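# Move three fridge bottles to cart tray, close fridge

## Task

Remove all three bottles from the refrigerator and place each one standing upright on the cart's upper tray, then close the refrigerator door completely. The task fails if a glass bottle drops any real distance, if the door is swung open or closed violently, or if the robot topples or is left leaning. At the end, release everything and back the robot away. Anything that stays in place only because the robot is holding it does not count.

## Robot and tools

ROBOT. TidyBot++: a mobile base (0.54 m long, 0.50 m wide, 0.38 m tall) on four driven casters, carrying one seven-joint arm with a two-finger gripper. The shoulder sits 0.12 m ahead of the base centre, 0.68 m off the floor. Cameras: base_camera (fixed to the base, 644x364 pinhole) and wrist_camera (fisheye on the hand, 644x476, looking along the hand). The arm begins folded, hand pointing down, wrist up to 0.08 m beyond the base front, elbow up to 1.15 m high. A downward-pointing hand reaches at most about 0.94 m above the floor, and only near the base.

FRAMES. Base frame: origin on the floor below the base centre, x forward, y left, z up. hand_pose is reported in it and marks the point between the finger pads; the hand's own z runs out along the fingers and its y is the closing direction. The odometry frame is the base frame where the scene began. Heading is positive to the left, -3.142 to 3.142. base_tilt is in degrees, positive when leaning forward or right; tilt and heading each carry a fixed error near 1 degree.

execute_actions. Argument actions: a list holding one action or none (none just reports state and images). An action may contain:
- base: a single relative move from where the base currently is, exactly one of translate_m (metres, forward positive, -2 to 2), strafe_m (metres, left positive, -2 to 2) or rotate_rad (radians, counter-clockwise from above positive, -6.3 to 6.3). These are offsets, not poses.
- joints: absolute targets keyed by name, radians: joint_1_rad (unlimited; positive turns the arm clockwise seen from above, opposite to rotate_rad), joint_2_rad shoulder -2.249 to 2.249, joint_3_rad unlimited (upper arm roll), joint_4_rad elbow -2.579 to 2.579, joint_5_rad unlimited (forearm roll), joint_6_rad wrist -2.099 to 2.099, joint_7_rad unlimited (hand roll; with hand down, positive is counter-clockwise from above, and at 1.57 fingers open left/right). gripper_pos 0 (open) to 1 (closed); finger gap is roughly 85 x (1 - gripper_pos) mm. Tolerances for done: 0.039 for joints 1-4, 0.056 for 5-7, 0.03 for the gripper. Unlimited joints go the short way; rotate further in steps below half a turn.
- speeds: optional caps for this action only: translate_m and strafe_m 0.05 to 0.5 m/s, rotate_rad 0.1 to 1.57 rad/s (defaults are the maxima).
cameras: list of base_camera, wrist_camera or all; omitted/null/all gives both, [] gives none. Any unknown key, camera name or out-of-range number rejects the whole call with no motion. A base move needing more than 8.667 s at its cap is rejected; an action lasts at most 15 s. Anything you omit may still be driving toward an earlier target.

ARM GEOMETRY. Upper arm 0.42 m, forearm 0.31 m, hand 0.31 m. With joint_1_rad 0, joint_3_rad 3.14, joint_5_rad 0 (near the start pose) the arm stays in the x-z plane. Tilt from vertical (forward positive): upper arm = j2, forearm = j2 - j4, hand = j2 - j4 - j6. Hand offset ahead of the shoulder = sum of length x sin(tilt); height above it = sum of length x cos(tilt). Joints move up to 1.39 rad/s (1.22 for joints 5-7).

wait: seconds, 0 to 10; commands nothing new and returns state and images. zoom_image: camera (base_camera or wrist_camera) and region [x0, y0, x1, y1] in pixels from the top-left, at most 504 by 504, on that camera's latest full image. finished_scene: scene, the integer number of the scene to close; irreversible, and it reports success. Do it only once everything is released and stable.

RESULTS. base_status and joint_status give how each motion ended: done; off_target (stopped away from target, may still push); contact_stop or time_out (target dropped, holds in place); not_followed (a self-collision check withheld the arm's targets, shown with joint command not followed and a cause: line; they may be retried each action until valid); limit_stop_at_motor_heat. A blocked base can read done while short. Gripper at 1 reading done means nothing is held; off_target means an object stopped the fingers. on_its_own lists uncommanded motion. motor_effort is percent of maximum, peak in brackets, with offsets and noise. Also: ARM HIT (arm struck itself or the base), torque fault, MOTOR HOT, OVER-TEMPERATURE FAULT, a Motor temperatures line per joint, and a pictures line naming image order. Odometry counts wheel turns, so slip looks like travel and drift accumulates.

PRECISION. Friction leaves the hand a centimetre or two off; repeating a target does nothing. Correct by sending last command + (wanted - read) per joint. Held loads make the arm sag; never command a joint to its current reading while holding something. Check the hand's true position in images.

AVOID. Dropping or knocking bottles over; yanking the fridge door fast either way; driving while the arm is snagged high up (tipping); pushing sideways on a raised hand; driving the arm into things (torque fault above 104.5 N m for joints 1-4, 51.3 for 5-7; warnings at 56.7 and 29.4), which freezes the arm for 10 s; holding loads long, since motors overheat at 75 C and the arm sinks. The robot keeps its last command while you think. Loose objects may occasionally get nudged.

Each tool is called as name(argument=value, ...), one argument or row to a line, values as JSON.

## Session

execute_actions(
  actions=[
    {"joints":{"joint_6_rad":0.3}},
  ],
)

Scene clock: 1.47 s.
Motor temperatures (°C, as the motors report them): [31 33 26 28 33 39 38]
base_odometry: x=+0.000 y=+0.000 heading=+0.000 (m, m, rad; odometry frame)
base_tilt: forward=-0.3 right=-0.1 (deg)
base_status: not commanded
joint_positions: joint_1_rad=+0.001 joint_2_rad=-0.383 joint_3_rad=+3.148 joint_4_rad=-2.553 joint_5_rad=-0.018 joint_6_rad=+0.290 joint_7_rad=+1.596 gripper_pos=+0.000
joint_status: all done
motor_effort: joint_1_rad=+0(0) joint_2_rad=-5(5) joint_3_rad=-1(0) joint_4_rad=+21(20) joint_5_rad=-1(1) joint_6_rad=+8(8) joint_7_rad=+0(0) (%)
hand_pose: x=+0.5180 y=-0.0032 z=+0.8000 quat_wxyz=(+0.006, +0.808, -0.002, +0.590) (m; base frame)
pictures: base_camera, wrist_camera
camera_calibration (this result's frames):
wrist_camera: T_world_to_cam=[[-0.00222572, -0.993494, 0.113864, -0.106786], [-0.369519, -0.104988, -0.923273, 0.976732], [0.929221, -0.0441297, -0.366881, -0.0514505], [0, 0, 0, 1]] pos_world=[0.408492, -0.00581688, 0.895073]
Images, in order (width x height): base_camera 644x364, wrist_camera 644x476.

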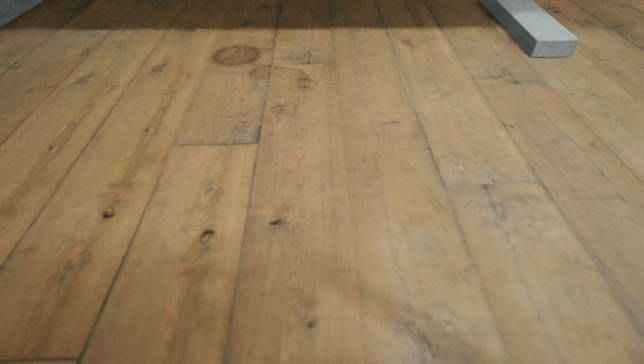

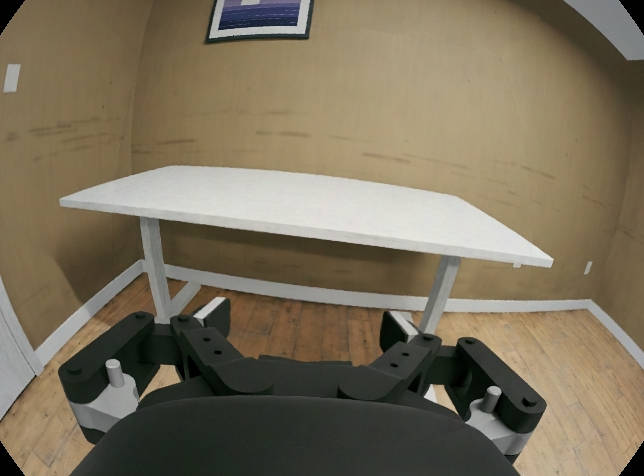

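execute_actions(
  actions=[
    {"base":{"rotate_rad":2.4}},
  ],
  cameras=["wrist_camera"],
)

Scene clock: 12.20 s.
Motor temperatures (°C, as the motors report them): [31 32 26 28 33 39 38]
base_odometry: x=+0.000 y=+0.000 heading=+2.400 (m, m, rad; odometry frame)
base_tilt: forward=-0.3 right=-0.2 (deg)
base_status: done
joint_positions: joint_1_rad=+0.001 joint_2_rad=-0.383 joint_3_rad=+3.148 joint_4_rad=-2.553 joint_5_rad=-0.018 joint_6_rad=+0.290 joint_7_rad=+1.596 gripper_pos=+0.000
joint_status: not commanded
motor_effort: joint_1_rad=+0(2) joint_2_rad=-5(5) joint_3_rad=+0(0) joint_4_rad=+20(20) joint_5_rad=-1(2) joint_6_rad=+8(9) joint_7_rad=+0(0) (%)
hand_pose: x=+0.5180 y=-0.0032 z=+0.8000 quat_wxyz=(+0.006, +0.808, -0.002, +0.590) (m; base frame)
pictures: wrist_camera
camera_calibration (this result's frames):
wrist_camera: T_world_to_cam=[[-0.0022261, -0.993494, 0.113864, -0.106786], [-0.369519, -0.104988, -0.923273, 0.976732], [0.92922, -0.04413, -0.366881, -0.0514501], [0, 0, 0, 1]] pos_world=[0.408492, -0.00581699, 0.895073]
Images, in order (width x height): wrist_camera 644x476.

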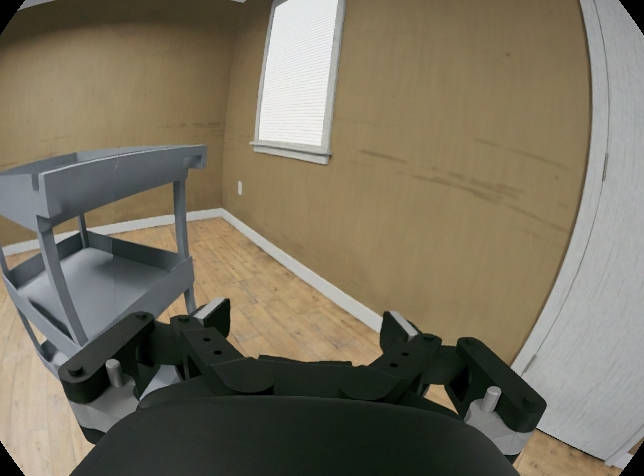

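execute_actions(
  actions=[
    {"base":{"rotate_rad":1.4}},
  ],
  cameras=["wrist_camera","base_camera"],
)

Scene clock: 20.20 s.
Motor temperatures (°C, as the motors report them): [31 32 26 28 33 39 38]
base_odometry: x=+0.000 y=+0.000 heading=-2.484 (m, m, rad; odometry frame)
base_tilt: forward=-0.3 right=-0.1 (deg)
base_status: done
joint_positions: joint_1_rad=+0.001 joint_2_rad=-0.383 joint_3_rad=+3.148 joint_4_rad=-2.553 joint_5_rad=-0.018 joint_6_rad=+0.290 joint_7_rad=+1.596 gripper_pos=+0.000
joint_status: not commanded
motor_effort: joint_1_rad=-2(2) joint_2_rad=-5(6) joint_3_rad=+0(1) joint_4_rad=+20(21) joint_5_rad=-1(1) joint_6_rad=+8(8) joint_7_rad=+0(1) (%)
hand_pose: x=+0.5180 y=-0.0032 z=+0.8000 quat_wxyz=(+0.006, +0.808, -0.002, +0.590) (m; base frame)
pictures: base_camera, wrist_camera
camera_calibration (this result's frames):
wrist_camera: T_world_to_cam=[[-0.00222594, -0.993494, 0.113864, -0.106786], [-0.369519, -0.104988, -0.923273, 0.976732], [0.92922, -0.0441299, -0.366881, -0.0514501], [0, 0, 0, 1]] pos_world=[0.408492, -0.00581695, 0.895073]
Images, in order (width x height): base_camera 644x364, wrist_camera 644x476.

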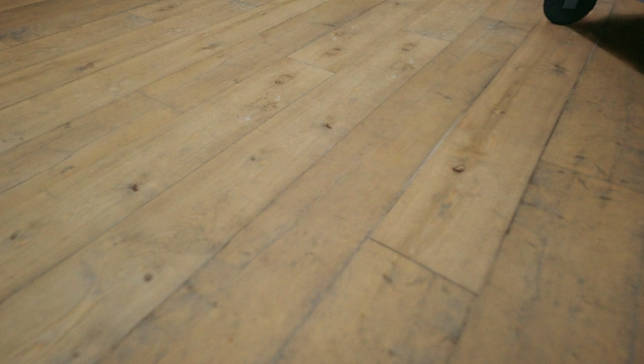

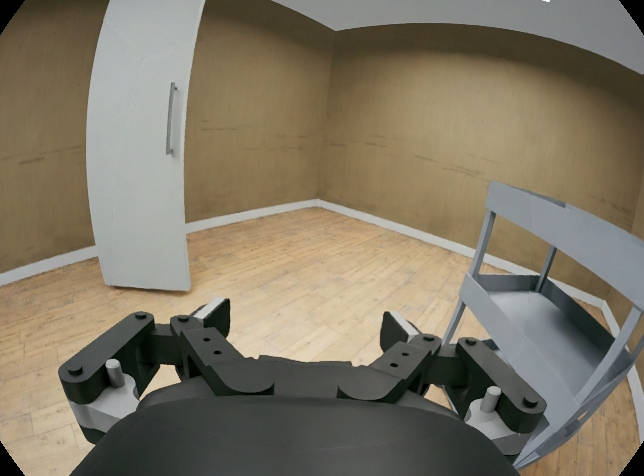

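execute_actions(
  actions=[
    {"base":{"translate_m":1.9}},
  ],
  cameras=[],
)

execute_actions(
  actions=[
    {"base":{"strafe_m":-0.45}},
  ],
  cameras=[],
)

execute_actions(
  actions=[
    {"base":{"rotate_rad":1.7}},
  ],
  cameras=["wrist_camera","base_camera"],
)

Scene clock: 57.43 s.
Motor temperatures (°C, as the motors report them): [31 32 26 28 33 39 38]
base_odometry: x=-1.503 y=-1.163 heading=-2.484 (m, m, rad; odometry frame)
base_tilt: forward=-0.4 right=-0.2 (deg)
base_status: done
joint_positions: joint_1_rad=+0.001 joint_2_rad=-0.382 joint_3_rad=+3.148 joint_4_rad=-2.553 joint_5_rad=-0.018 joint_6_rad=+0.290 joint_7_rad=+1.596 gripper_pos=+0.000
joint_status: not commanded
motor_effort: joint_1_rad=-1(0) joint_2_rad=-5(7) joint_3_rad=+0(0) joint_4_rad=+20(21) joint_5_rad=-1(0) joint_6_rad=+8(8) joint_7_rad=+0(0) (%)
hand_pose: x=+0.5180 y=-0.0032 z=+0.7999 quat_wxyz=(+0.006, +0.808, -0.002, +0.590) (m; base frame)
pictures: none
No camera images: the call's "cameras" was empty. Leave "cameras" out to get every camera's image.

Scene clock: 59.70 s.
Motor temperatures (°C, as the motors report them): [31 32 26 28 33 39 38]
base_odometry: x=-1.778 y=-0.807 heading=-2.483 (m, m, rad; odometry frame)
base_tilt: forward=-0.3 right=-0.2 (deg)
base_status: done
joint_positions: joint_1_rad=+0.001 joint_2_rad=-0.382 joint_3_rad=+3.148 joint_4_rad=-2.553 joint_5_rad=-0.018 joint_6_rad=+0.290 joint_7_rad=+1.596 gripper_pos=+0.000
joint_status: not commanded
motor_effort: joint_1_rad=-1(0) joint_2_rad=-5(5) joint_3_rad=+0(1) joint_4_rad=+21(21) joint_5_rad=-1(1) joint_6_rad=+9(8) joint_7_rad=+0(0) (%)
hand_pose: x=+0.5180 y=-0.0032 z=+0.7999 quat_wxyz=(+0.006, +0.808, -0.002, +0.590) (m; base frame)
pictures: none
No camera images: the call's "cameras" was empty. Leave "cameras" out to get every camera's image.

Scene clock: 62.07 s.
Motor temperatures (°C, as the motors report them): [31 32 26 28 33 39 38]
base_odometry: x=-1.778 y=-0.807 heading=-0.783 (m, m, rad; odometry frame)
base_tilt: forward=-0.2 right=-0.2 (deg)
base_status: done
joint_positions: joint_1_rad=+0.001 joint_2_rad=-0.382 joint_3_rad=+3.148 joint_4_rad=-2.553 joint_5_rad=-0.018 joint_6_rad=+0.290 joint_7_rad=+1.596 gripper_pos=+0.000
joint_status: not commanded
motor_effort: joint_1_rad=+0(2) joint_2_rad=-5(6) joint_3_rad=+0(0) joint_4_rad=+21(20) joint_5_rad=-1(0) joint_6_rad=+8(8) joint_7_rad=+0(1) (%)
hand_pose: x=+0.5180 y=-0.0032 z=+0.7999 quat_wxyz=(+0.006, +0.808, -0.002, +0.590) (m; base frame)
pictures: base_camera, wrist_camera
camera_calibration (this result's frames):
wrist_camera: T_world_to_cam=[[-0.00220227, -0.993494, 0.113864, -0.106789], [-0.369709, -0.104988, -0.923197, 0.976703], [0.929145, -0.0441298, -0.367073, -0.0513107], [0, 0, 0, 1]] pos_world=[0.408536, -0.00581694, 0.895014]
Images, in order (width x height): base_camera 644x364, wrist_camera 644x476.

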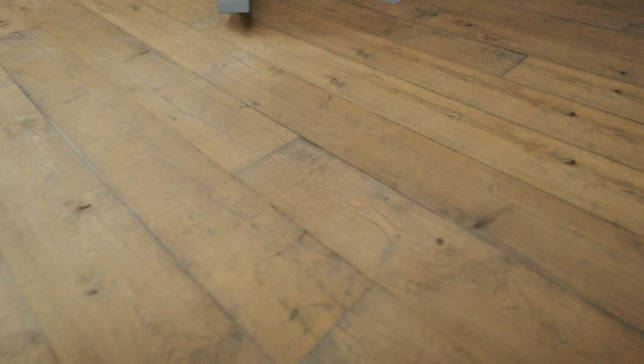

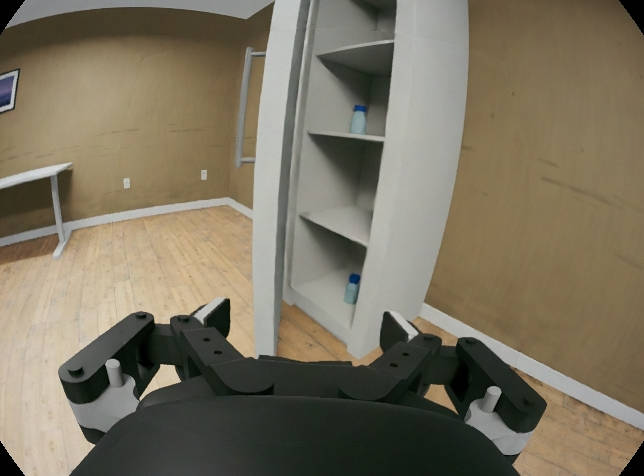

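execute_actions(
  actions=[
    {"base":{"strafe_m":-0.15},"joints":{"joint_6_rad":0.45}},
  ],
  cameras=["wrist_camera"],
)

Scene clock: 97.07 s.
Motor temperatures (°C, as the motors report them): [31 31 26 28 33 39 38]
base_odometry: x=-1.884 y=-0.913 heading=-0.782 (m, m, rad; odometry frame)
base_tilt: forward=-0.3 right=-0.2 (deg)
base_status: done
joint_positions: joint_1_rad=+0.001 joint_2_rad=-0.383 joint_3_rad=+3.148 joint_4_rad=-2.553 joint_5_rad=-0.018 joint_6_rad=+0.432 joint_7_rad=+1.596 gripper_pos=+0.000
joint_status: all done
motor_effort: joint_1_rad=-1(1) joint_2_rad=-5(6) joint_3_rad=+0(1) joint_4_rad=+20(23) joint_5_rad=-2(1) joint_6_rad=+8(9) joint_7_rad=+1(0) (%)
hand_pose: x=+0.5284 y=-0.0041 z=+0.8430 quat_wxyz=(+0.007, +0.764, -0.002, +0.646) (m; base frame)
pictures: wrist_camera
camera_calibration (this result's frames):
wrist_camera: T_world_to_cam=[[-0.0209173, -0.99319, 0.114609, -0.103313], [-0.235218, -0.106527, -0.966087, 0.985294], [0.971717, -0.047166, -0.231388, -0.182102], [0, 0, 0, 1]] pos_world=[0.406549, -0.00623743, 0.921584]
Images, in order (width x height): wrist_camera 644x476.

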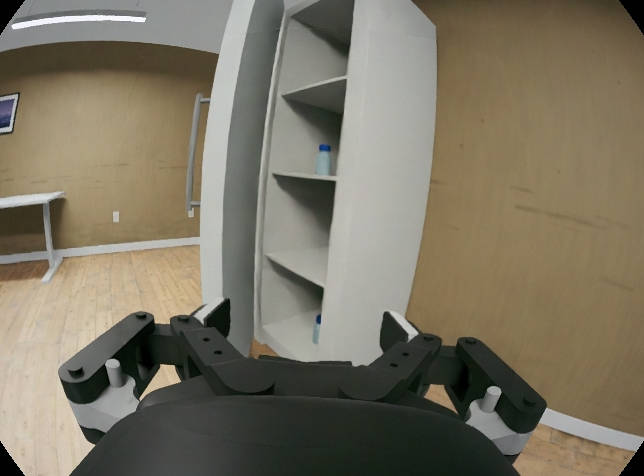

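execute_actions(
  actions=[
    {"base":{"translate_m":0.75},"joints":{"gripper_pos":1.0,"joint_6_rad":0.6}},
  ],
  cameras=["wrist_camera","base_camera"],
)

Scene clock: 121.53 s.
Motor temperatures (°C, as the motors report them): [31 31 26 28 33 39 38]
base_odometry: x=-1.352 y=-1.442 heading=-0.782 (m, m, rad; odometry frame)
base_tilt: forward=-0.3 right=-0.2 (deg)
base_status: done
joint_positions: joint_1_rad=+0.001 joint_2_rad=-0.384 joint_3_rad=+3.148 joint_4_rad=-2.553 joint_5_rad=-0.018 joint_6_rad=+0.583 joint_7_rad=+1.596 gripper_pos=+0.999
joint_status: all done
motor_effort: joint_1_rad=-1(0) joint_2_rad=-5(7) joint_3_rad=+0(0) joint_4_rad=+21(24) joint_5_rad=-1(1) joint_6_rad=+9(10) joint_7_rad=+0(0) (%)
hand_pose: x=+0.5325 y=-0.0050 z=+0.8899 quat_wxyz=(+0.009, +0.713, -0.003, +0.701) (m; base frame)
pictures: base_camera, wrist_camera
camera_calibration (this result's frames):
wrist_camera: T_world_to_cam=[[-0.0406618, -0.992822, 0.112477, -0.097047], [-0.0874334, -0.108602, -0.990233, 0.974212], [0.99534, -0.0500988, -0.0823899, -0.320441], [0, 0, 0, 1]] pos_world=[0.40018, -0.00660241, 0.949212]
Images, in order (width x height): base_camera 644x364, wrist_camera 644x476.

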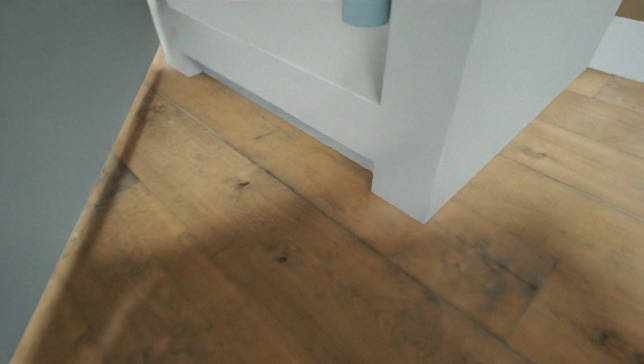

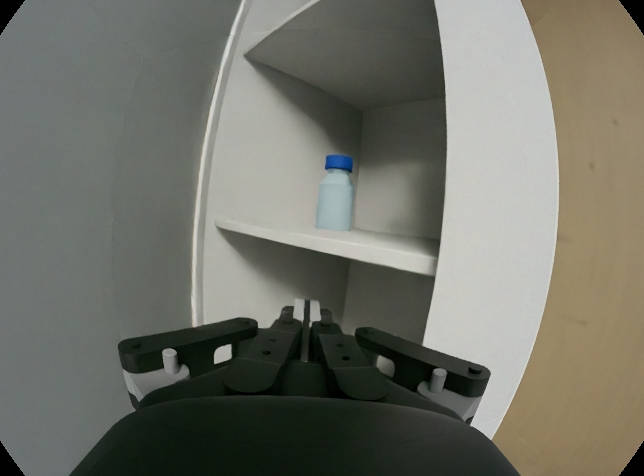

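Now push the door open by strafing left slowly.

execute_actions(
  actions=[
    {"base":{"strafe_m":0.55},"speeds":{"strafe_m":0.12}},
  ],
  cameras=["wrist_camera","base_camera"],
)

Scene clock: 132.07 s.
Motor temperatures (°C, as the motors report them): [31 31 26 28 33 39 38]
base_odometry: x=-0.964 y=-1.052 heading=-0.782 (m, m, rad; odometry frame)
base_tilt: forward=-0.3 right=-0.2 (deg)
base_status: done
joint_positions: joint_1_rad=+0.006 joint_2_rad=-0.384 joint_3_rad=+3.155 joint_4_rad=-2.553 joint_5_rad=-0.019 joint_6_rad=+0.583 joint_7_rad=+1.596 gripper_pos=+0.999
joint_status: not commanded
motor_effort: joint_1_rad=-1(10) joint_2_rad=-5(6) joint_3_rad=-1(10) joint_4_rad=+21(23) joint_5_rad=-1(4) joint_6_rad=+9(10) joint_7_rad=+0(0) (%)
hand_pose: x=+0.5325 y=-0.0105 z=+0.8899 quat_wxyz=(+0.012, +0.713, -0.008, +0.701) (m; base frame)
pictures: base_camera, wrist_camera
camera_calibration (this result's frames):
wrist_camera: T_world_to_cam=[[-0.0525962, -0.992619, 0.109274, -0.0932716], [-0.0886984, -0.104349, -0.990578, 0.974654], [0.994669, -0.0617931, -0.0825553, -0.320313], [0, 0, 0, 1]] pos_world=[0.40015, -0.0106718, 0.949219]
Images, in order (width x height): base_camera 644x364, wrist_camera 644x476.

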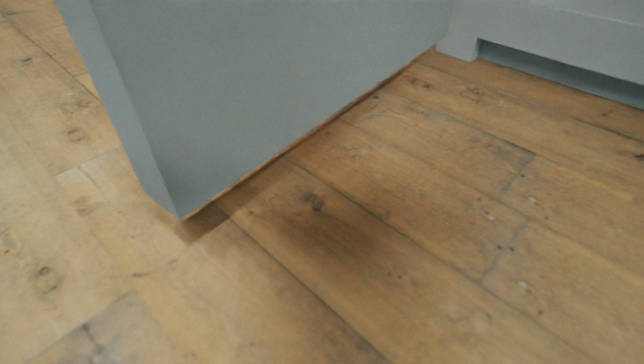

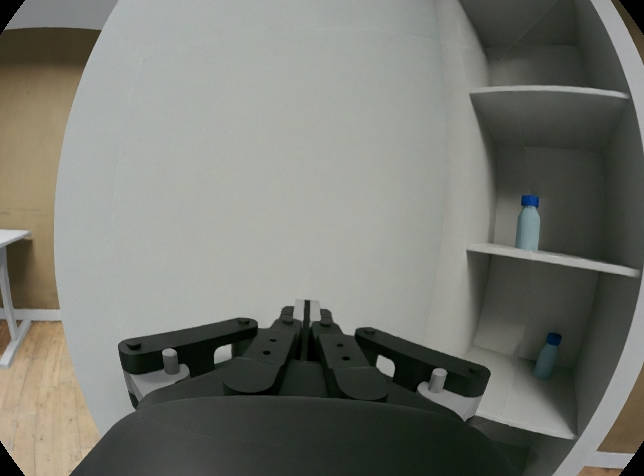

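execute_actions(
  actions=[
    {"base":{"strafe_m":0.22},"joints":{"joint_2_rad":0.37,"joint_4_rad":-1.43,"joint_6_rad":0.25,"gripper_pos":0.0}},
  ],
  cameras=[],
)

execute_actions(
  actions=[
    {"base":{"rotate_rad":-0.855}},
  ],
  cameras=["wrist_camera"],
)

Scene clock: 160.90 s.
Motor temperatures (°C, as the motors report them): [31 31 26 28 33 39 38]
base_odometry: x=-0.810 y=-0.897 heading=-0.783 (m, m, rad; odometry frame)
base_tilt: forward=-0.4 right=-0.1 (deg)
base_status: done
joint_positions: joint_1_rad=+0.333 joint_2_rad=+0.244 joint_3_rad=+3.398 joint_4_rad=-1.537 joint_5_rad=-0.076 joint_6_rad=+0.255 joint_7_rad=+1.596 gripper_pos=+0.001
joint_status: joint_2_rad off_target (ended at +0.244, target +0.370); joint_4_rad off_target (ended at -1.537, target -1.430); the others done
motor_effort: joint_1_rad=-65(65) joint_2_rad=-7(12) joint_3_rad=-51(52) joint_4_rad=+38(47) joint_5_rad=+6(14) joint_6_rad=+13(14) joint_7_rad=-3(3) (%)
hand_pose: x=+0.7302 y=-0.3814 z=+1.0428 quat_wxyz=(+0.219, +0.659, -0.199, +0.692) (m; base frame)
pictures: none
No camera images: the call's "cameras" was empty. Leave "cameras" out to get every camera's image.

Scene clock: 162.87 s.
Motor temperatures (°C, as the motors report them): [31 31 26 28 33 39 38]
base_odometry: x=-0.810 y=-0.896 heading=-1.637 (m, m, rad; odometry frame)
base_tilt: forward=-0.3 right=-0.1 (deg)
base_status: done
joint_positions: joint_1_rad=+0.011 joint_2_rad=+0.378 joint_3_rad=+3.155 joint_4_rad=-1.444 joint_5_rad=-0.051 joint_6_rad=+0.255 joint_7_rad=+1.596 gripper_pos=+0.000
joint_status: not commanded
on_its_own: joint_2_rad moved +0.134 to your old target +0.370; joint_4_rad moved +0.093 to your old target -1.430
motor_effort: joint_1_rad=+0(63) joint_2_rad=-33(37) joint_3_rad=-1(48) joint_4_rad=+23(38) joint_5_rad=-1(5) joint_6_rad=+9(13) joint_7_rad=+1(3) (%)
hand_pose: x=+0.8900 y=-0.0189 z=+0.9959 quat_wxyz=(+0.006, +0.705, -0.019, +0.708) (m; base frame)
pictures: wrist_camera
camera_calibration (this result's frames):
wrist_camera: T_world_to_cam=[[-0.0619302, -0.994467, 0.0848555, -0.0617941], [-0.0688001, -0.0805629, -0.994372, 1.09701], [0.995706, -0.0674198, -0.0634301, -0.687739], [0, 0, 0, 1]] pos_world=[0.756434, -0.0194411, 1.05246]
Images, in order (width x height): wrist_camera 644x476.

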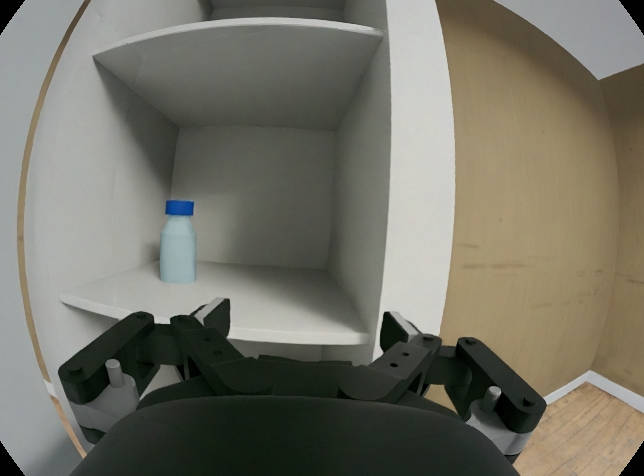

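execute_actions(
  actions=[
    {"base":{"strafe_m":0.22},"joints":{"joint_2_rad":0.42,"joint_6_rad":0.31}},
  ],
  cameras=["wrist_camera"],
)

Scene clock: 178.67 s.
Motor temperatures (°C, as the motors report them): [31 31 26 28 33 39 38]
base_odometry: x=-0.590 y=-0.911 heading=-1.638 (m, m, rad; odometry frame)
base_tilt: forward=-0.3 right=-0.2 (deg)
base_status: done
joint_positions: joint_1_rad=+0.002 joint_2_rad=+0.417 joint_3_rad=+3.153 joint_4_rad=-1.444 joint_5_rad=-0.051 joint_6_rad=+0.278 joint_7_rad=+1.596 gripper_pos=+0.000
joint_status: all done
motor_effort: joint_1_rad=-1(5) joint_2_rad=-34(35) joint_3_rad=-1(3) joint_4_rad=+23(24) joint_5_rad=-1(1) joint_6_rad=+8(9) joint_7_rad=+1(0) (%)
hand_pose: x=+0.9020 y=-0.0117 z=+0.9724 quat_wxyz=(+0.003, +0.711, -0.016, +0.703) (m; base frame)
pictures: wrist_camera
camera_calibration (this result's frames):
wrist_camera: T_world_to_cam=[[-0.0516061, -0.994984, 0.0856909, -0.0620566], [-0.0846028, -0.081141, -0.993105, 1.08811], [0.995077, -0.0585, -0.0799911, -0.683941], [0, 0, 0, 1]] pos_world=[0.769428, -0.0134658, 1.03121]
Images, in order (width x height): wrist_camera 644x476.

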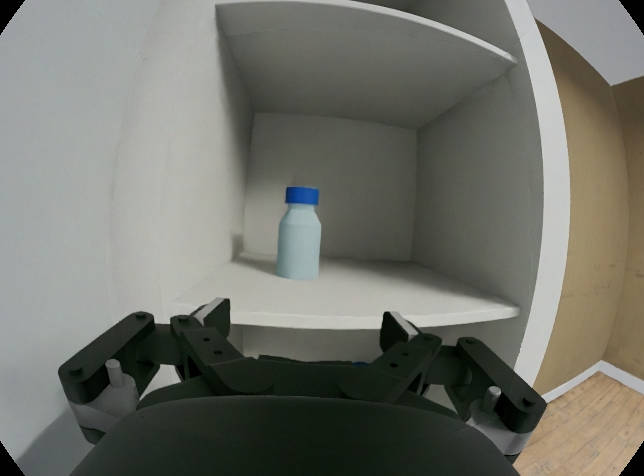

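execute_actions(
  actions=[
    {"base":{"translate_m":0.24}},
  ],
  cameras=["wrist_camera"],
)

Scene clock: 191.90 s.
Motor temperatures (°C, as the motors report them): [31 32 26 28 33 39 38]
TORQUE WARNING: joint_2_rad reached its warning level (56.7 N m).
base_odometry: x=-0.598 y=-1.030 heading=-1.631 (m, m, rad; odometry frame)
base_tilt: forward=-0.3 right=-0.2 (deg)
base_status: translate_m time_out (by the wheels' count: +0.119 of +0.240)
joint_positions: joint_1_rad=+0.004 joint_2_rad=+0.423 joint_3_rad=+3.153 joint_4_rad=-1.436 joint_5_rad=-0.050 joint_6_rad=+0.288 joint_7_rad=+1.596 gripper_pos=+0.000
joint_status: not commanded
motor_effort: joint_1_rad=-1(23) joint_2_rad=-34(51) joint_3_rad=-1(15) joint_4_rad=+23(29) joint_5_rad=-1(1) joint_6_rad=+9(12) joint_7_rad=+0(0) (%)
hand_pose: x=+0.9046 y=-0.0130 z=+0.9758 quat_wxyz=(+0.004, +0.707, -0.016, +0.707) (m; base frame)
pictures: wrist_camera
camera_calibration (this result's frames):
wrist_camera: T_world_to_cam=[[-0.0544233, -0.994804, 0.0860375, -0.0612639], [-0.0726703, -0.0819906, -0.99398, 1.08166], [0.99587, -0.060348, -0.0678306, -0.69891], [0, 0, 0, 1]] pos_world=[0.771294, -0.0144379, 1.03301]
Images, in order (width x height): wrist_camera 644x476.

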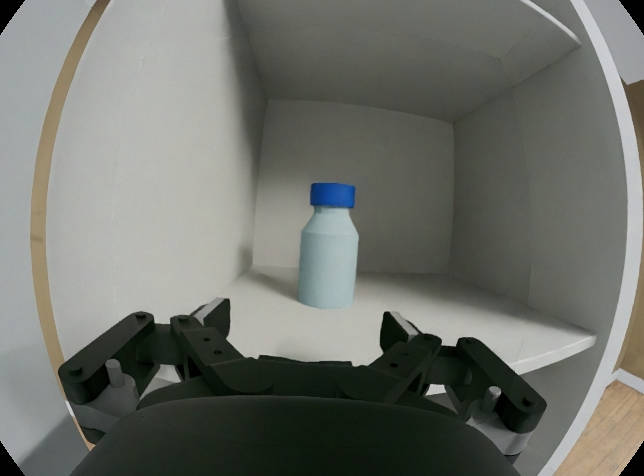

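execute_actions(
  actions=[
    {"base":{"strafe_m":-0.03},"joints":{"joint_2_rad":0.93,"joint_4_rad":-0.455,"joint_6_rad":-0.13}},
  ],
  cameras=["wrist_camera"],
)

Scene clock: 206.63 s.
Motor temperatures (°C, as the motors report them): [31 32 26 28 33 39 38]
base_odometry: x=-0.628 y=-1.028 heading=-1.631 (m, m, rad; odometry frame)
base_tilt: forward=-0.3 right=-0.2 (deg)
base_status: done
joint_positions: joint_1_rad=+0.006 joint_2_rad=+0.921 joint_3_rad=+3.153 joint_4_rad=-0.483 joint_5_rad=-0.050 joint_6_rad=-0.098 joint_7_rad=+1.596 gripper_pos=+0.000
joint_status: all done
motor_effort: joint_1_rad=+0(3) joint_2_rad=-47(49) joint_3_rad=-1(3) joint_4_rad=+23(24) joint_5_rad=-1(1) joint_6_rad=+9(9) joint_7_rad=+0(0) (%)
hand_pose: x=+1.0748 y=-0.0070 z=+1.0095 quat_wxyz=(-0.002, +0.682, -0.008, +0.731) (m; base frame)
pictures: wrist_camera
camera_calibration (this result's frames):
wrist_camera: T_world_to_cam=[[-0.0399596, -0.9954, 0.0870719, -0.0655648], [-0.00210232, -0.0870575, -0.996201, 1.05436], [0.999199, -0.0399909, 0.00138613, -0.939047], [0, 0, 0, 1]] pos_world=[0.937892, -0.0110264, 1.05737]
Images, in order (width x height): wrist_camera 644x476.

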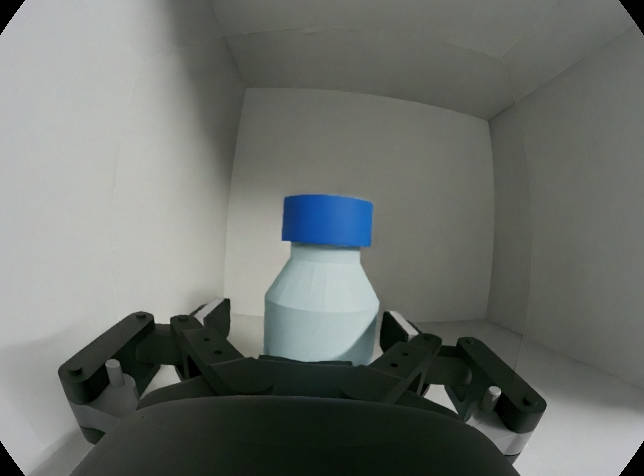

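execute_actions(
  actions=[
    {"joints":{"joint_2_rad":0.98,"joint_6_rad":-0.2}},
  ],
  cameras=["wrist_camera"],
)

Scene clock: 215.23 s.
Motor temperatures (°C, as the motors report them): [31 33 26 28 33 39 38]
base_odometry: x=-0.628 y=-1.028 heading=-1.631 (m, m, rad; odometry frame)
base_tilt: forward=-0.3 right=-0.2 (deg)
base_status: not commanded
joint_positions: joint_1_rad=+0.006 joint_2_rad=+0.949 joint_3_rad=+3.153 joint_4_rad=-0.469 joint_5_rad=-0.050 joint_6_rad=-0.160 joint_7_rad=+1.596 gripper_pos=+0.000
joint_status: all done
motor_effort: joint_1_rad=-2(4) joint_2_rad=-43(48) joint_3_rad=-2(3) joint_4_rad=+20(23) joint_5_rad=-1(1) joint_6_rad=+7(9) joint_7_rad=+0(0) (%)
hand_pose: x=+1.0831 y=-0.0062 z=+0.9720 quat_wxyz=(-0.003, +0.710, -0.007, +0.704) (m; base frame)
pictures: wrist_camera
camera_calibration (this result's frames):
wrist_camera: T_world_to_cam=[[-0.030589, -0.995523, 0.0894362, -0.0736028], [-0.0778731, -0.0868325, -0.993175, 1.09622], [0.996494, -0.0373449, -0.0748683, -0.870259], [0, 0, 0, 1]] pos_world=[0.950323, -0.0105857, 1.03016]
Images, in order (width x height): wrist_camera 644x476.

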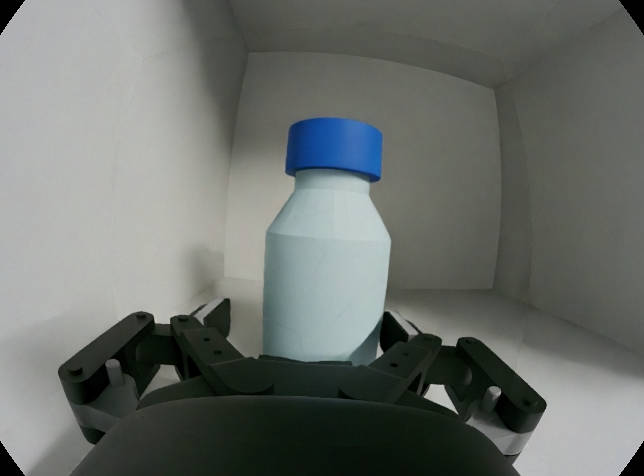

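execute_actions(
  actions=[
    {"joints":{"gripper_pos":1.0}},
  ],
  cameras=[],
)

Scene clock: 223.57 s.
Motor temperatures (°C, as the motors report them): [31 33 26 28 33 39 38]
base_odometry: x=-0.628 y=-1.028 heading=-1.631 (m, m, rad; odometry frame)
base_tilt: forward=-0.3 right=-0.2 (deg)
base_status: not commanded
joint_positions: joint_1_rad=+0.006 joint_2_rad=+0.950 joint_3_rad=+3.153 joint_4_rad=-0.467 joint_5_rad=-0.050 joint_6_rad=-0.162 joint_7_rad=+1.596 gripper_pos=+0.999
joint_status: all done
motor_effort: joint_1_rad=+0(3) joint_2_rad=-44(47) joint_3_rad=-2(2) joint_4_rad=+21(23) joint_5_rad=-1(1) joint_6_rad=+7(8) joint_7_rad=+0(0) (%)
hand_pose: x=+1.0832 y=-0.0062 z=+0.9721 quat_wxyz=(-0.003, +0.710, -0.007, +0.704) (m; base frame)
pictures: none
No camera images: the call's "cameras" was empty. Leave "cameras" out to get every camera's image.

execute_actions(
  actions=[
    {"joints":{"gripper_pos":0.0},"base":{"translate_m":0.045}},
  ],
  cameras=["wrist_camera"],
)

Scene clock: 232.73 s.
Motor temperatures (°C, as the motors report them): [31 34 26 28 33 39 38]
base_odometry: x=-0.626 y=-1.052 heading=-1.633 (m, m, rad; odometry frame)
base_tilt: forward=-0.2 right=-0.2 (deg)
base_status: translate_m time_out (by the wheels' count: +0.023 of +0.045)
joint_positions: joint_1_rad=+0.003 joint_2_rad=+0.953 joint_3_rad=+3.153 joint_4_rad=-0.461 joint_5_rad=-0.050 joint_6_rad=-0.165 joint_7_rad=+1.596 gripper_pos=+0.000
joint_status: all done
motor_effort: joint_1_rad=+0(6) joint_2_rad=-44(56) joint_3_rad=-1(3) joint_4_rad=+21(24) joint_5_rad=-2(2) joint_6_rad=+7(8) joint_7_rad=+0(1) (%)
hand_pose: x=+1.0837 y=-0.0025 z=+0.9722 quat_wxyz=(-0.005, +0.710, -0.006, +0.704) (m; base frame)
pictures: wrist_camera
camera_calibration (this result's frames):
wrist_camera: T_world_to_cam=[[-0.0265919, -0.995627, 0.0895542, -0.0743856], [-0.0779964, -0.0872463, -0.993129, 1.09682], [0.996599, -0.0333941, -0.0753352, -0.870377], [0, 0, 0, 1]] pos_world=[0.950986, -0.00743257, 1.03037]
Images, in order (width x height): wrist_camera 644x476.

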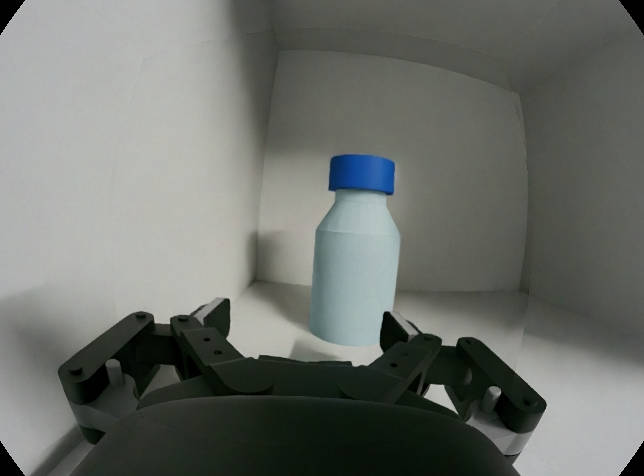

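execute_actions(
  actions=[
    {"base":{"strafe_m":-0.1},"joints":{"joint_1_rad":-0.06}},
  ],
  cameras=[],
)

execute_actions(
  actions=[
    {"base":{"translate_m":0.07}},
  ],
  cameras=["wrist_camera"],
)

Scene clock: 250.23 s.
Motor temperatures (°C, as the motors report them): [31 34 26 29 33 39 38]
base_odometry: x=-0.726 y=-1.046 heading=-1.633 (m, m, rad; odometry frame)
base_tilt: forward=-0.3 right=-0.2 (deg)
base_status: done
joint_positions: joint_1_rad=-0.059 joint_2_rad=+0.953 joint_3_rad=+3.153 joint_4_rad=-0.461 joint_5_rad=-0.050 joint_6_rad=-0.165 joint_7_rad=+1.596 gripper_pos=+0.000
joint_status: all done
motor_effort: joint_1_rad=+0(7) joint_2_rad=-44(44) joint_3_rad=-1(2) joint_4_rad=+21(21) joint_5_rad=-1(1) joint_6_rad=+7(7) joint_7_rad=+0(0) (%)
hand_pose: x=+1.0822 y=+0.0567 z=+0.9720 quat_wxyz=(-0.026, +0.710, +0.016, +0.704) (m; base frame)
pictures: none
No camera images: the call's "cameras" was empty. Leave "cameras" out to get every camera's image.

Scene clock: 251.33 s.
Motor temperatures (°C, as the motors report them): [31 34 26 29 33 39 38]
base_odometry: x=-0.731 y=-1.116 heading=-1.633 (m, m, rad; odometry frame)
base_tilt: forward=-0.2 right=-0.2 (deg)
base_status: done
joint_positions: joint_1_rad=-0.059 joint_2_rad=+0.954 joint_3_rad=+3.153 joint_4_rad=-0.459 joint_5_rad=-0.050 joint_6_rad=-0.166 joint_7_rad=+1.596 gripper_pos=+0.000
joint_status: not commanded
motor_effort: joint_1_rad=-1(2) joint_2_rad=-43(47) joint_3_rad=-1(1) joint_4_rad=+20(22) joint_5_rad=-1(1) joint_6_rad=+7(8) joint_7_rad=+0(0) (%)
hand_pose: x=+1.0824 y=+0.0567 z=+0.9721 quat_wxyz=(-0.026, +0.710, +0.016, +0.704) (m; base frame)
pictures: wrist_camera
camera_calibration (this result's frames):
wrist_camera: T_world_to_cam=[[0.0345534, -0.995383, 0.0895471, -0.0816187], [-0.0720596, -0.0918487, -0.993162, 1.09566], [0.996802, 0.0278645, -0.0749006, -0.871141], [0, 0, 0, 1]] pos_world=[0.950128, 0.0436668, 1.03023]
Images, in order (width x height): wrist_camera 644x476.

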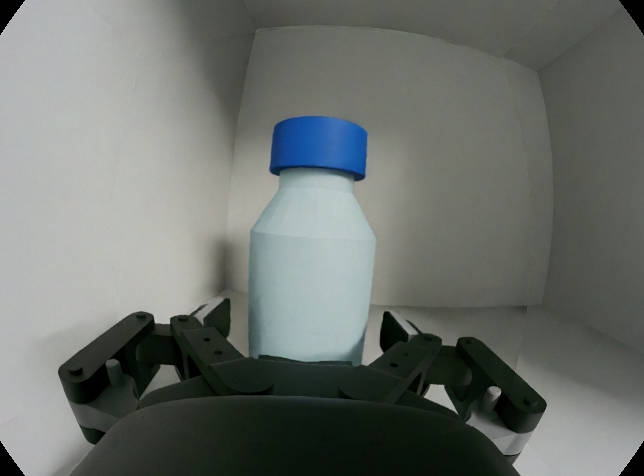

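execute_actions(
  actions=[
    {"base":{"translate_m":0.035}},
  ],
  cameras=[],
)

execute_actions(
  actions=[
    {"joints":{"gripper_pos":1.0}},
  ],
  cameras=["wrist_camera"],
)

Scene clock: 257.83 s.
Motor temperatures (°C, as the motors report them): [31 35 26 29 33 39 38]
base_odometry: x=-0.733 y=-1.151 heading=-1.634 (m, m, rad; odometry frame)
base_tilt: forward=-0.3 right=-0.2 (deg)
base_status: done
joint_positions: joint_1_rad=-0.059 joint_2_rad=+0.954 joint_3_rad=+3.153 joint_4_rad=-0.459 joint_5_rad=-0.050 joint_6_rad=-0.166 joint_7_rad=+1.596 gripper_pos=+0.000
joint_status: not commanded
motor_effort: joint_1_rad=+0(3) joint_2_rad=-44(46) joint_3_rad=-1(2) joint_4_rad=+20(23) joint_5_rad=-2(1) joint_6_rad=+7(8) joint_7_rad=+0(0) (%)
hand_pose: x=+1.0824 y=+0.0567 z=+0.9722 quat_wxyz=(-0.026, +0.710, +0.016, +0.704) (m; base frame)
pictures: none
No camera images: the call's "cameras" was empty. Leave "cameras" out to get every camera's image.

Scene clock: 258.93 s.
Motor temperatures (°C, as the motors report them): [31 35 26 29 33 39 38]
base_odometry: x=-0.733 y=-1.151 heading=-1.634 (m, m, rad; odometry frame)
base_tilt: forward=-0.2 right=-0.2 (deg)
base_status: not commanded
joint_positions: joint_1_rad=-0.059 joint_2_rad=+0.954 joint_3_rad=+3.153 joint_4_rad=-0.459 joint_5_rad=-0.050 joint_6_rad=-0.166 joint_7_rad=+1.596 gripper_pos=+0.226
joint_status: gripper_pos off_target (ended at +0.226, target +1.000)
motor_effort: joint_1_rad=-1(1) joint_2_rad=-43(43) joint_3_rad=-2(2) joint_4_rad=+20(20) joint_5_rad=-2(3) joint_6_rad=+6(7) joint_7_rad=-1(1) (%)
hand_pose: x=+1.0824 y=+0.0567 z=+0.9722 quat_wxyz=(-0.026, +0.710, +0.016, +0.704) (m; base frame)
pictures: wrist_camera
camera_calibration (this result's frames):
wrist_camera: T_world_to_cam=[[0.0345309, -0.995384, 0.0895435, -0.0815953], [-0.071739, -0.0918345, -0.993187, 1.09545], [0.996826, 0.0278718, -0.074579, -0.871524], [0, 0, 0, 1]] pos_world=[0.950161, 0.043672, 1.03029]
Images, in order (width x height): wrist_camera 644x476.

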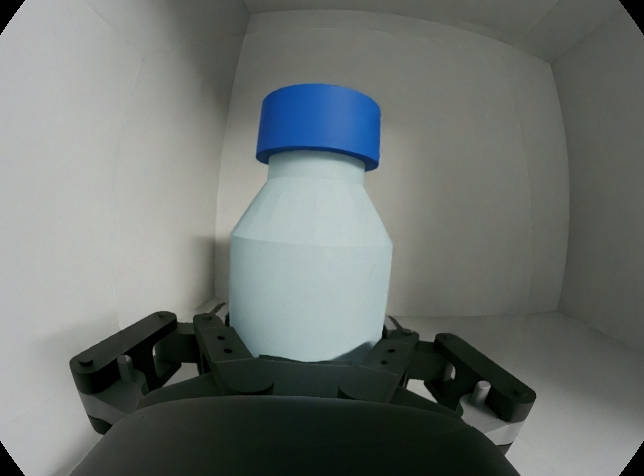

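execute_actions(
  actions=[
    {"base":{"translate_m":-0.5},"joints":{"joint_2_rad":0.88,"joint_6_rad":-0.24},"speeds":{"translate_m":0.3}},
  ],
  cameras=[],
)

execute_actions(
  actions=[
    {"base":{"rotate_rad":-2.6},"joints":{"joint_1_rad":0.0,"joint_2_rad":0.33,"joint_4_rad":-1.43,"joint_6_rad":0.22},"speeds":{"rotate_rad":1.0}},
  ],
  cameras=["wrist_camera","base_camera"],
)

Scene clock: 276.83 s.
Motor temperatures (°C, as the motors report them): [31 35 26 29 33 39 38]
base_odometry: x=-0.702 y=-0.652 heading=-1.634 (m, m, rad; odometry frame)
base_tilt: forward=-0.3 right=-0.2 (deg)
base_status: done
joint_positions: joint_1_rad=-0.059 joint_2_rad=+0.922 joint_3_rad=+3.153 joint_4_rad=-0.460 joint_5_rad=-0.050 joint_6_rad=-0.237 joint_7_rad=+1.596 gripper_pos=+0.226
joint_status: joint_2_rad off_target (ended at +0.922, target +0.880); the others done
motor_effort: joint_1_rad=-1(5) joint_2_rad=-56(57) joint_3_rad=-2(2) joint_4_rad=+29(30) joint_5_rad=-2(2) joint_6_rad=+13(13) joint_7_rad=+0(1) (%)
hand_pose: x=+1.0722 y=+0.0574 z=+0.9802 quat_wxyz=(-0.027, +0.724, +0.018, +0.689) (m; base frame)
pictures: none
No camera images: the call's "cameras" was empty. Leave "cameras" out to get every camera's image.

Scene clock: 280.57 s.
Motor temperatures (°C, as the motors report them): [31 36 26 29 33 39 38]
base_odometry: x=-0.702 y=-0.652 heading=+2.050 (m, m, rad; odometry frame)
base_tilt: forward=-0.3 right=-0.2 (deg)
base_status: done
joint_positions: joint_1_rad=+0.007 joint_2_rad=+0.373 joint_3_rad=+3.154 joint_4_rad=-1.431 joint_5_rad=-0.050 joint_6_rad=+0.160 joint_7_rad=+1.596 gripper_pos=+0.226
joint_status: joint_2_rad off_target (ended at +0.373, target +0.330); joint_6_rad off_target (ended at +0.160, target +0.220); the others done
motor_effort: joint_1_rad=+0(11) joint_2_rad=-38(56) joint_3_rad=-1(5) joint_4_rad=+29(30) joint_5_rad=-1(1) joint_6_rad=+12(14) joint_7_rad=+0(0) (%)
hand_pose: x=+0.8887 y=-0.0142 z=+0.9778 quat_wxyz=(+0.003, +0.732, -0.017, +0.681) (m; base frame)
pictures: base_camera, wrist_camera
camera_calibration (this result's frames):
wrist_camera: T_world_to_cam=[[-0.0465384, -0.995169, 0.0864409, -0.0709467], [-0.144859, -0.0788964, -0.986302, 1.13908], [0.988357, -0.0584227, -0.140488, -0.60527], [0, 0, 0, 1]] pos_world=[0.759928, -0.0160965, 1.04457]
Images, in order (width x height): base_camera 644x364, wrist_camera 644x476.

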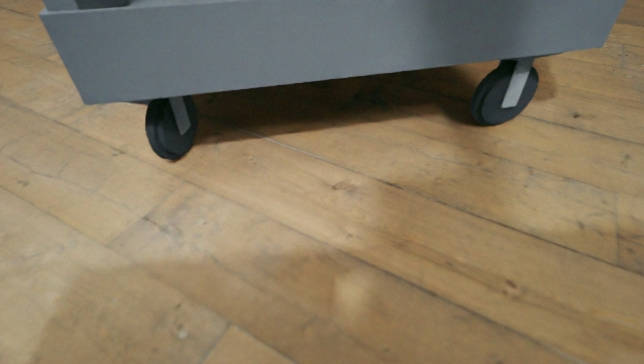

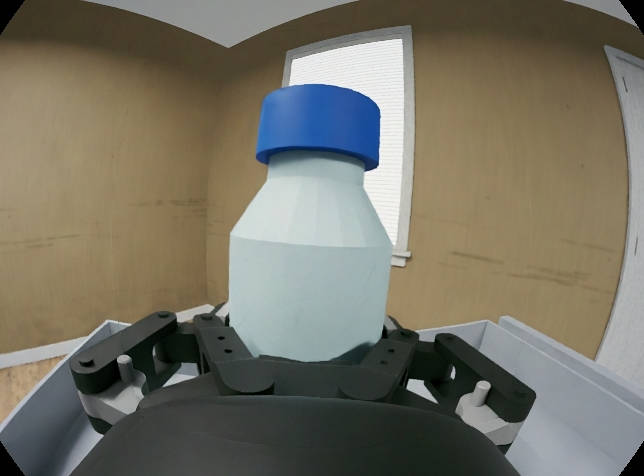

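execute_actions(
  actions=[
    {"base":{"strafe_m":0.1},"joints":{"joint_2_rad":0.54,"joint_4_rad":-1.41,"joint_6_rad":0.47}},
  ],
  cameras=["wrist_camera"],
)

Scene clock: 302.00 s.
Motor temperatures (°C, as the motors report them): [31 36 26 29 33 39 38]
base_odometry: x=-0.791 y=-0.698 heading=+2.049 (m, m, rad; odometry frame)
base_tilt: forward=-0.3 right=-0.2 (deg)
base_status: done
joint_positions: joint_1_rad=-0.002 joint_2_rad=+0.574 joint_3_rad=+3.152 joint_4_rad=-1.431 joint_5_rad=-0.048 joint_6_rad=+0.413 joint_7_rad=+1.596 gripper_pos=+0.226
joint_status: joint_6_rad off_target (ended at +0.413, target +0.470); the others done
motor_effort: joint_1_rad=-1(4) joint_2_rad=-44(48) joint_3_rad=-1(4) joint_4_rad=+27(30) joint_5_rad=-1(3) joint_6_rad=+12(18) joint_7_rad=+0(0) (%)
hand_pose: x=+0.9439 y=-0.0092 z=+0.8962 quat_wxyz=(+0.005, +0.715, -0.014, +0.699) (m; base frame)
pictures: wrist_camera
camera_calibration (this result's frames):
wrist_camera: T_world_to_cam=[[-0.0501895, -0.994487, 0.0920731, -0.057926], [-0.0936123, -0.0870992, -0.991792, 1.02339], [0.994343, -0.0583967, -0.0887247, -0.723046], [0, 0, 0, 1]] pos_world=[0.81185, -0.0106939, 0.956169]
Images, in order (width x height): wrist_camera 644x476.

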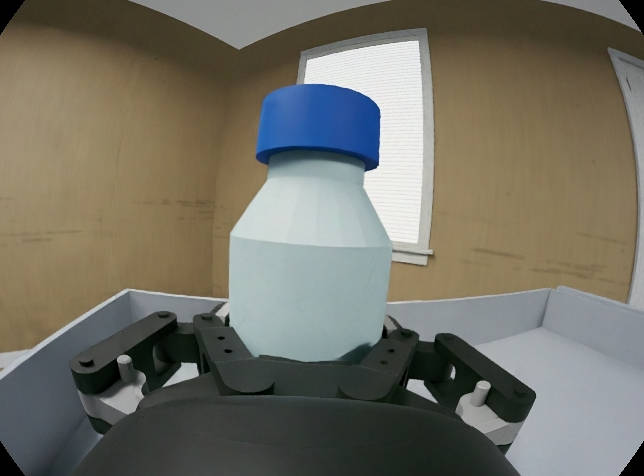

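execute_actions(
  actions=[
    {"joints":{"gripper_pos":0.16}},
  ],
  cameras=["wrist_camera"],
)

Scene clock: 307.77 s.
Motor temperatures (°C, as the motors report them): [31 36 26 29 33 39 38]
base_odometry: x=-0.791 y=-0.698 heading=+2.049 (m, m, rad; odometry frame)
base_tilt: forward=-0.4 right=-0.2 (deg)
base_status: not commanded
joint_positions: joint_1_rad=-0.002 joint_2_rad=+0.535 joint_3_rad=+3.152 joint_4_rad=-1.424 joint_5_rad=-0.048 joint_6_rad=+0.442 joint_7_rad=+1.596 gripper_pos=+0.160
joint_status: all done
motor_effort: joint_1_rad=-1(4) joint_2_rad=-37(44) joint_3_rad=-1(3) joint_4_rad=+22(27) joint_5_rad=-1(1) joint_6_rad=+9(13) joint_7_rad=+0(0) (%)
hand_pose: x=+0.9354 y=-0.0096 z=+0.9411 quat_wxyz=(+0.005, +0.688, -0.014, +0.726) (m; base frame)
pictures: wrist_camera
camera_calibration (this result's frames):
wrist_camera: T_world_to_cam=[[-0.0581296, -0.994354, 0.0887753, -0.0523869], [-0.0195116, -0.087777, -0.995949, 1.00167], [0.998118, -0.0596262, -0.014299, -0.78422], [0, 0, 0, 1]] pos_world=[0.799244, -0.010928, 0.991045]
Images, in order (width x height): wrist_camera 644x476.

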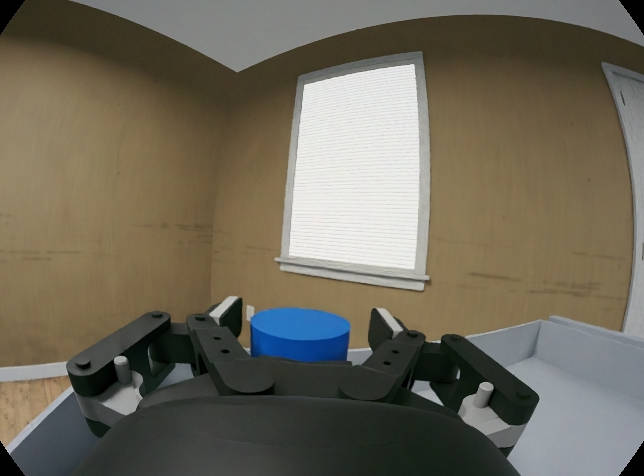

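execute_actions(
  actions=[
    {"joints":{"joint_2_rad":0.25,"joint_6_rad":0.2,"gripper_pos":0.0}},
  ],
  cameras=[],
)

execute_actions(
  actions=[
    {"base":{"rotate_rad":2.6}},
  ],
  cameras=[],
)

execute_actions(
  actions=[
    {"base":{"strafe_m":0.06},"joints":{"joint_2_rad":1.15,"joint_4_rad":-1.314,"joint_6_rad":0.893}},
  ],
  cameras=["wrist_camera"],
)

Scene clock: 325.77 s.
Motor temperatures (°C, as the motors report them): [31 36 26 29 33 40 38]
base_odometry: x=-0.791 y=-0.698 heading=+2.049 (m, m, rad; odometry frame)
base_tilt: forward=-0.4 right=-0.2 (deg)
base_status: not commanded
joint_positions: joint_1_rad=-0.002 joint_2_rad=+0.246 joint_3_rad=+3.152 joint_4_rad=-1.424 joint_5_rad=-0.048 joint_6_rad=+0.232 joint_7_rad=+1.596 gripper_pos=+0.000
joint_status: all done
motor_effort: joint_1_rad=+0(1) joint_2_rad=-29(40) joint_3_rad=-1(1) joint_4_rad=+23(24) joint_5_rad=-1(1) joint_6_rad=+8(9) joint_7_rad=+0(1) (%)
hand_pose: x=+0.8431 y=-0.0072 z=+1.0998 quat_wxyz=(+0.000, +0.659, -0.013, +0.752) (m; base frame)
pictures: none
No camera images: the call's "cameras" was empty. Leave "cameras" out to get every camera's image.

Scene clock: 328.80 s.
Motor temperatures (°C, as the motors report them): [31 36 26 29 33 39 38]
base_odometry: x=-0.791 y=-0.698 heading=-1.635 (m, m, rad; odometry frame)
base_tilt: forward=-0.3 right=-0.1 (deg)
base_status: done
joint_positions: joint_1_rad=-0.002 joint_2_rad=+0.261 joint_3_rad=+3.149 joint_4_rad=-1.424 joint_5_rad=-0.048 joint_6_rad=+0.231 joint_7_rad=+1.596 gripper_pos=+0.000
joint_status: not commanded
motor_effort: joint_1_rad=-1(4) joint_2_rad=-29(34) joint_3_rad=-1(4) joint_4_rad=+23(24) joint_5_rad=-2(0) joint_6_rad=+9(9) joint_7_rad=+0(0) (%)
hand_pose: x=+0.8492 y=-0.0049 z=+1.0889 quat_wxyz=(-0.002, +0.664, -0.012, +0.747) (m; base frame)
pictures: none
No camera images: the call's "cameras" was empty. Leave "cameras" out to get every camera's image.

Scene clock: 331.17 s.
Motor temperatures (°C, as the motors report them): [31 36 26 29 33 40 38]
base_odometry: x=-0.731 y=-0.702 heading=-1.634 (m, m, rad; odometry frame)
base_tilt: forward=-0.3 right=-0.2 (deg)
base_status: done
joint_positions: joint_1_rad=-0.006 joint_2_rad=+1.149 joint_3_rad=+3.147 joint_4_rad=-1.342 joint_5_rad=-0.048 joint_6_rad=+0.861 joint_7_rad=+1.596 gripper_pos=+0.000
joint_status: all done
motor_effort: joint_1_rad=-1(3) joint_2_rad=-46(49) joint_3_rad=-2(2) joint_4_rad=+17(24) joint_5_rad=-1(0) joint_6_rad=+9(10) joint_7_rad=+1(0) (%)
hand_pose: x=+1.0040 y=-0.0068 z=+0.5857 quat_wxyz=(+0.012, +0.728, -0.011, +0.686) (m; base frame)
pictures: wrist_camera
camera_calibration (this result's frames):
wrist_camera: T_world_to_cam=[[-0.052084, -0.992928, 0.10668, -0.0306132], [-0.13159, -0.0990699, -0.986341, 0.756131], [0.989935, -0.0654107, -0.1255, -0.784338], [0, 0, 0, 1]] pos_world=[0.874349, -0.00679096, 0.650635]
Images, in order (width x height): wrist_camera 644x476.

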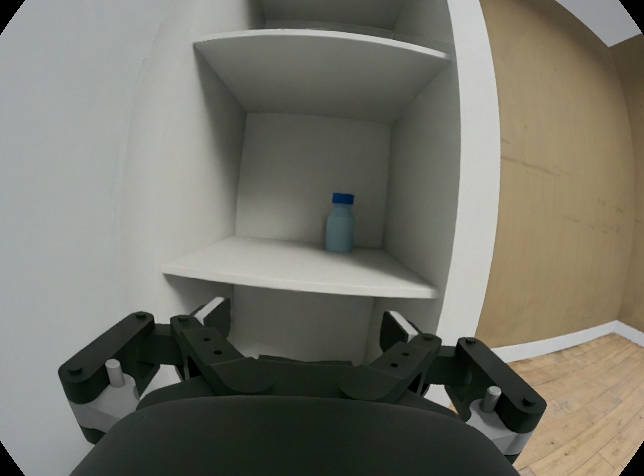

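execute_actions(
  actions=[
    {"base":{"strafe_m":-0.06}},
  ],
  cameras=[],
)

execute_actions(
  actions=[
    {"base":{"translate_m":0.42}},
  ],
  cameras=["wrist_camera"],
)

Scene clock: 342.77 s.
Motor temperatures (°C, as the motors report them): [31 37 26 29 33 40 38]
base_odometry: x=-0.791 y=-0.698 heading=-1.633 (m, m, rad; odometry frame)
base_tilt: forward=-0.3 right=-0.2 (deg)
base_status: done
joint_positions: joint_1_rad=+0.004 joint_2_rad=+1.149 joint_3_rad=+3.147 joint_4_rad=-1.342 joint_5_rad=-0.048 joint_6_rad=+0.861 joint_7_rad=+1.596 gripper_pos=+0.000
joint_status: not commanded
motor_effort: joint_1_rad=-1(7) joint_2_rad=-45(47) joint_3_rad=-2(3) joint_4_rad=+17(17) joint_5_rad=+0(0) joint_6_rad=+8(9) joint_7_rad=+1(0) (%)
hand_pose: x=+1.0039 y=-0.0164 z=+0.5857 quat_wxyz=(+0.015, +0.727, -0.015, +0.686) (m; base frame)
pictures: none
No camera images: the call's "cameras" was empty. Leave "cameras" out to get every camera's image.

Scene clock: 344.97 s.
Motor temperatures (°C, as the motors report them): [31 37 26 29 33 40 38]
base_odometry: x=-0.816 y=-1.117 heading=-1.633 (m, m, rad; odometry frame)
base_tilt: forward=-0.3 right=-0.2 (deg)
base_status: done
joint_positions: joint_1_rad=+0.004 joint_2_rad=+1.149 joint_3_rad=+3.147 joint_4_rad=-1.336 joint_5_rad=-0.048 joint_6_rad=+0.862 joint_7_rad=+1.596 gripper_pos=+0.000
joint_status: not commanded
motor_effort: joint_1_rad=+0(1) joint_2_rad=-45(47) joint_3_rad=-1(2) joint_4_rad=+17(17) joint_5_rad=-1(0) joint_6_rad=+9(9) joint_7_rad=+0(0) (%)
hand_pose: x=+1.0054 y=-0.0164 z=+0.5889 quat_wxyz=(+0.015, +0.725, -0.015, +0.688) (m; base frame)
pictures: wrist_camera
camera_calibration (this result's frames):
wrist_camera: T_world_to_cam=[[-0.0635733, -0.992296, 0.106335, -0.0286357], [-0.125722, -0.097738, -0.987239, 0.753246], [0.990026, -0.0761307, -0.11854, -0.790317], [0, 0, 0, 1]] pos_world=[0.875313, -0.0149617, 0.652995]
Images, in order (width x height): wrist_camera 644x476.

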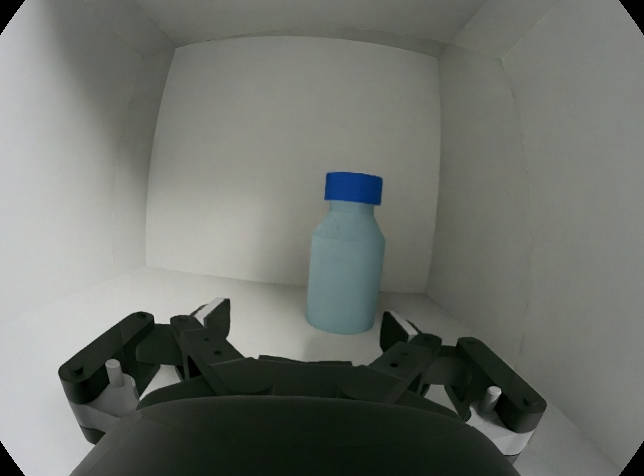

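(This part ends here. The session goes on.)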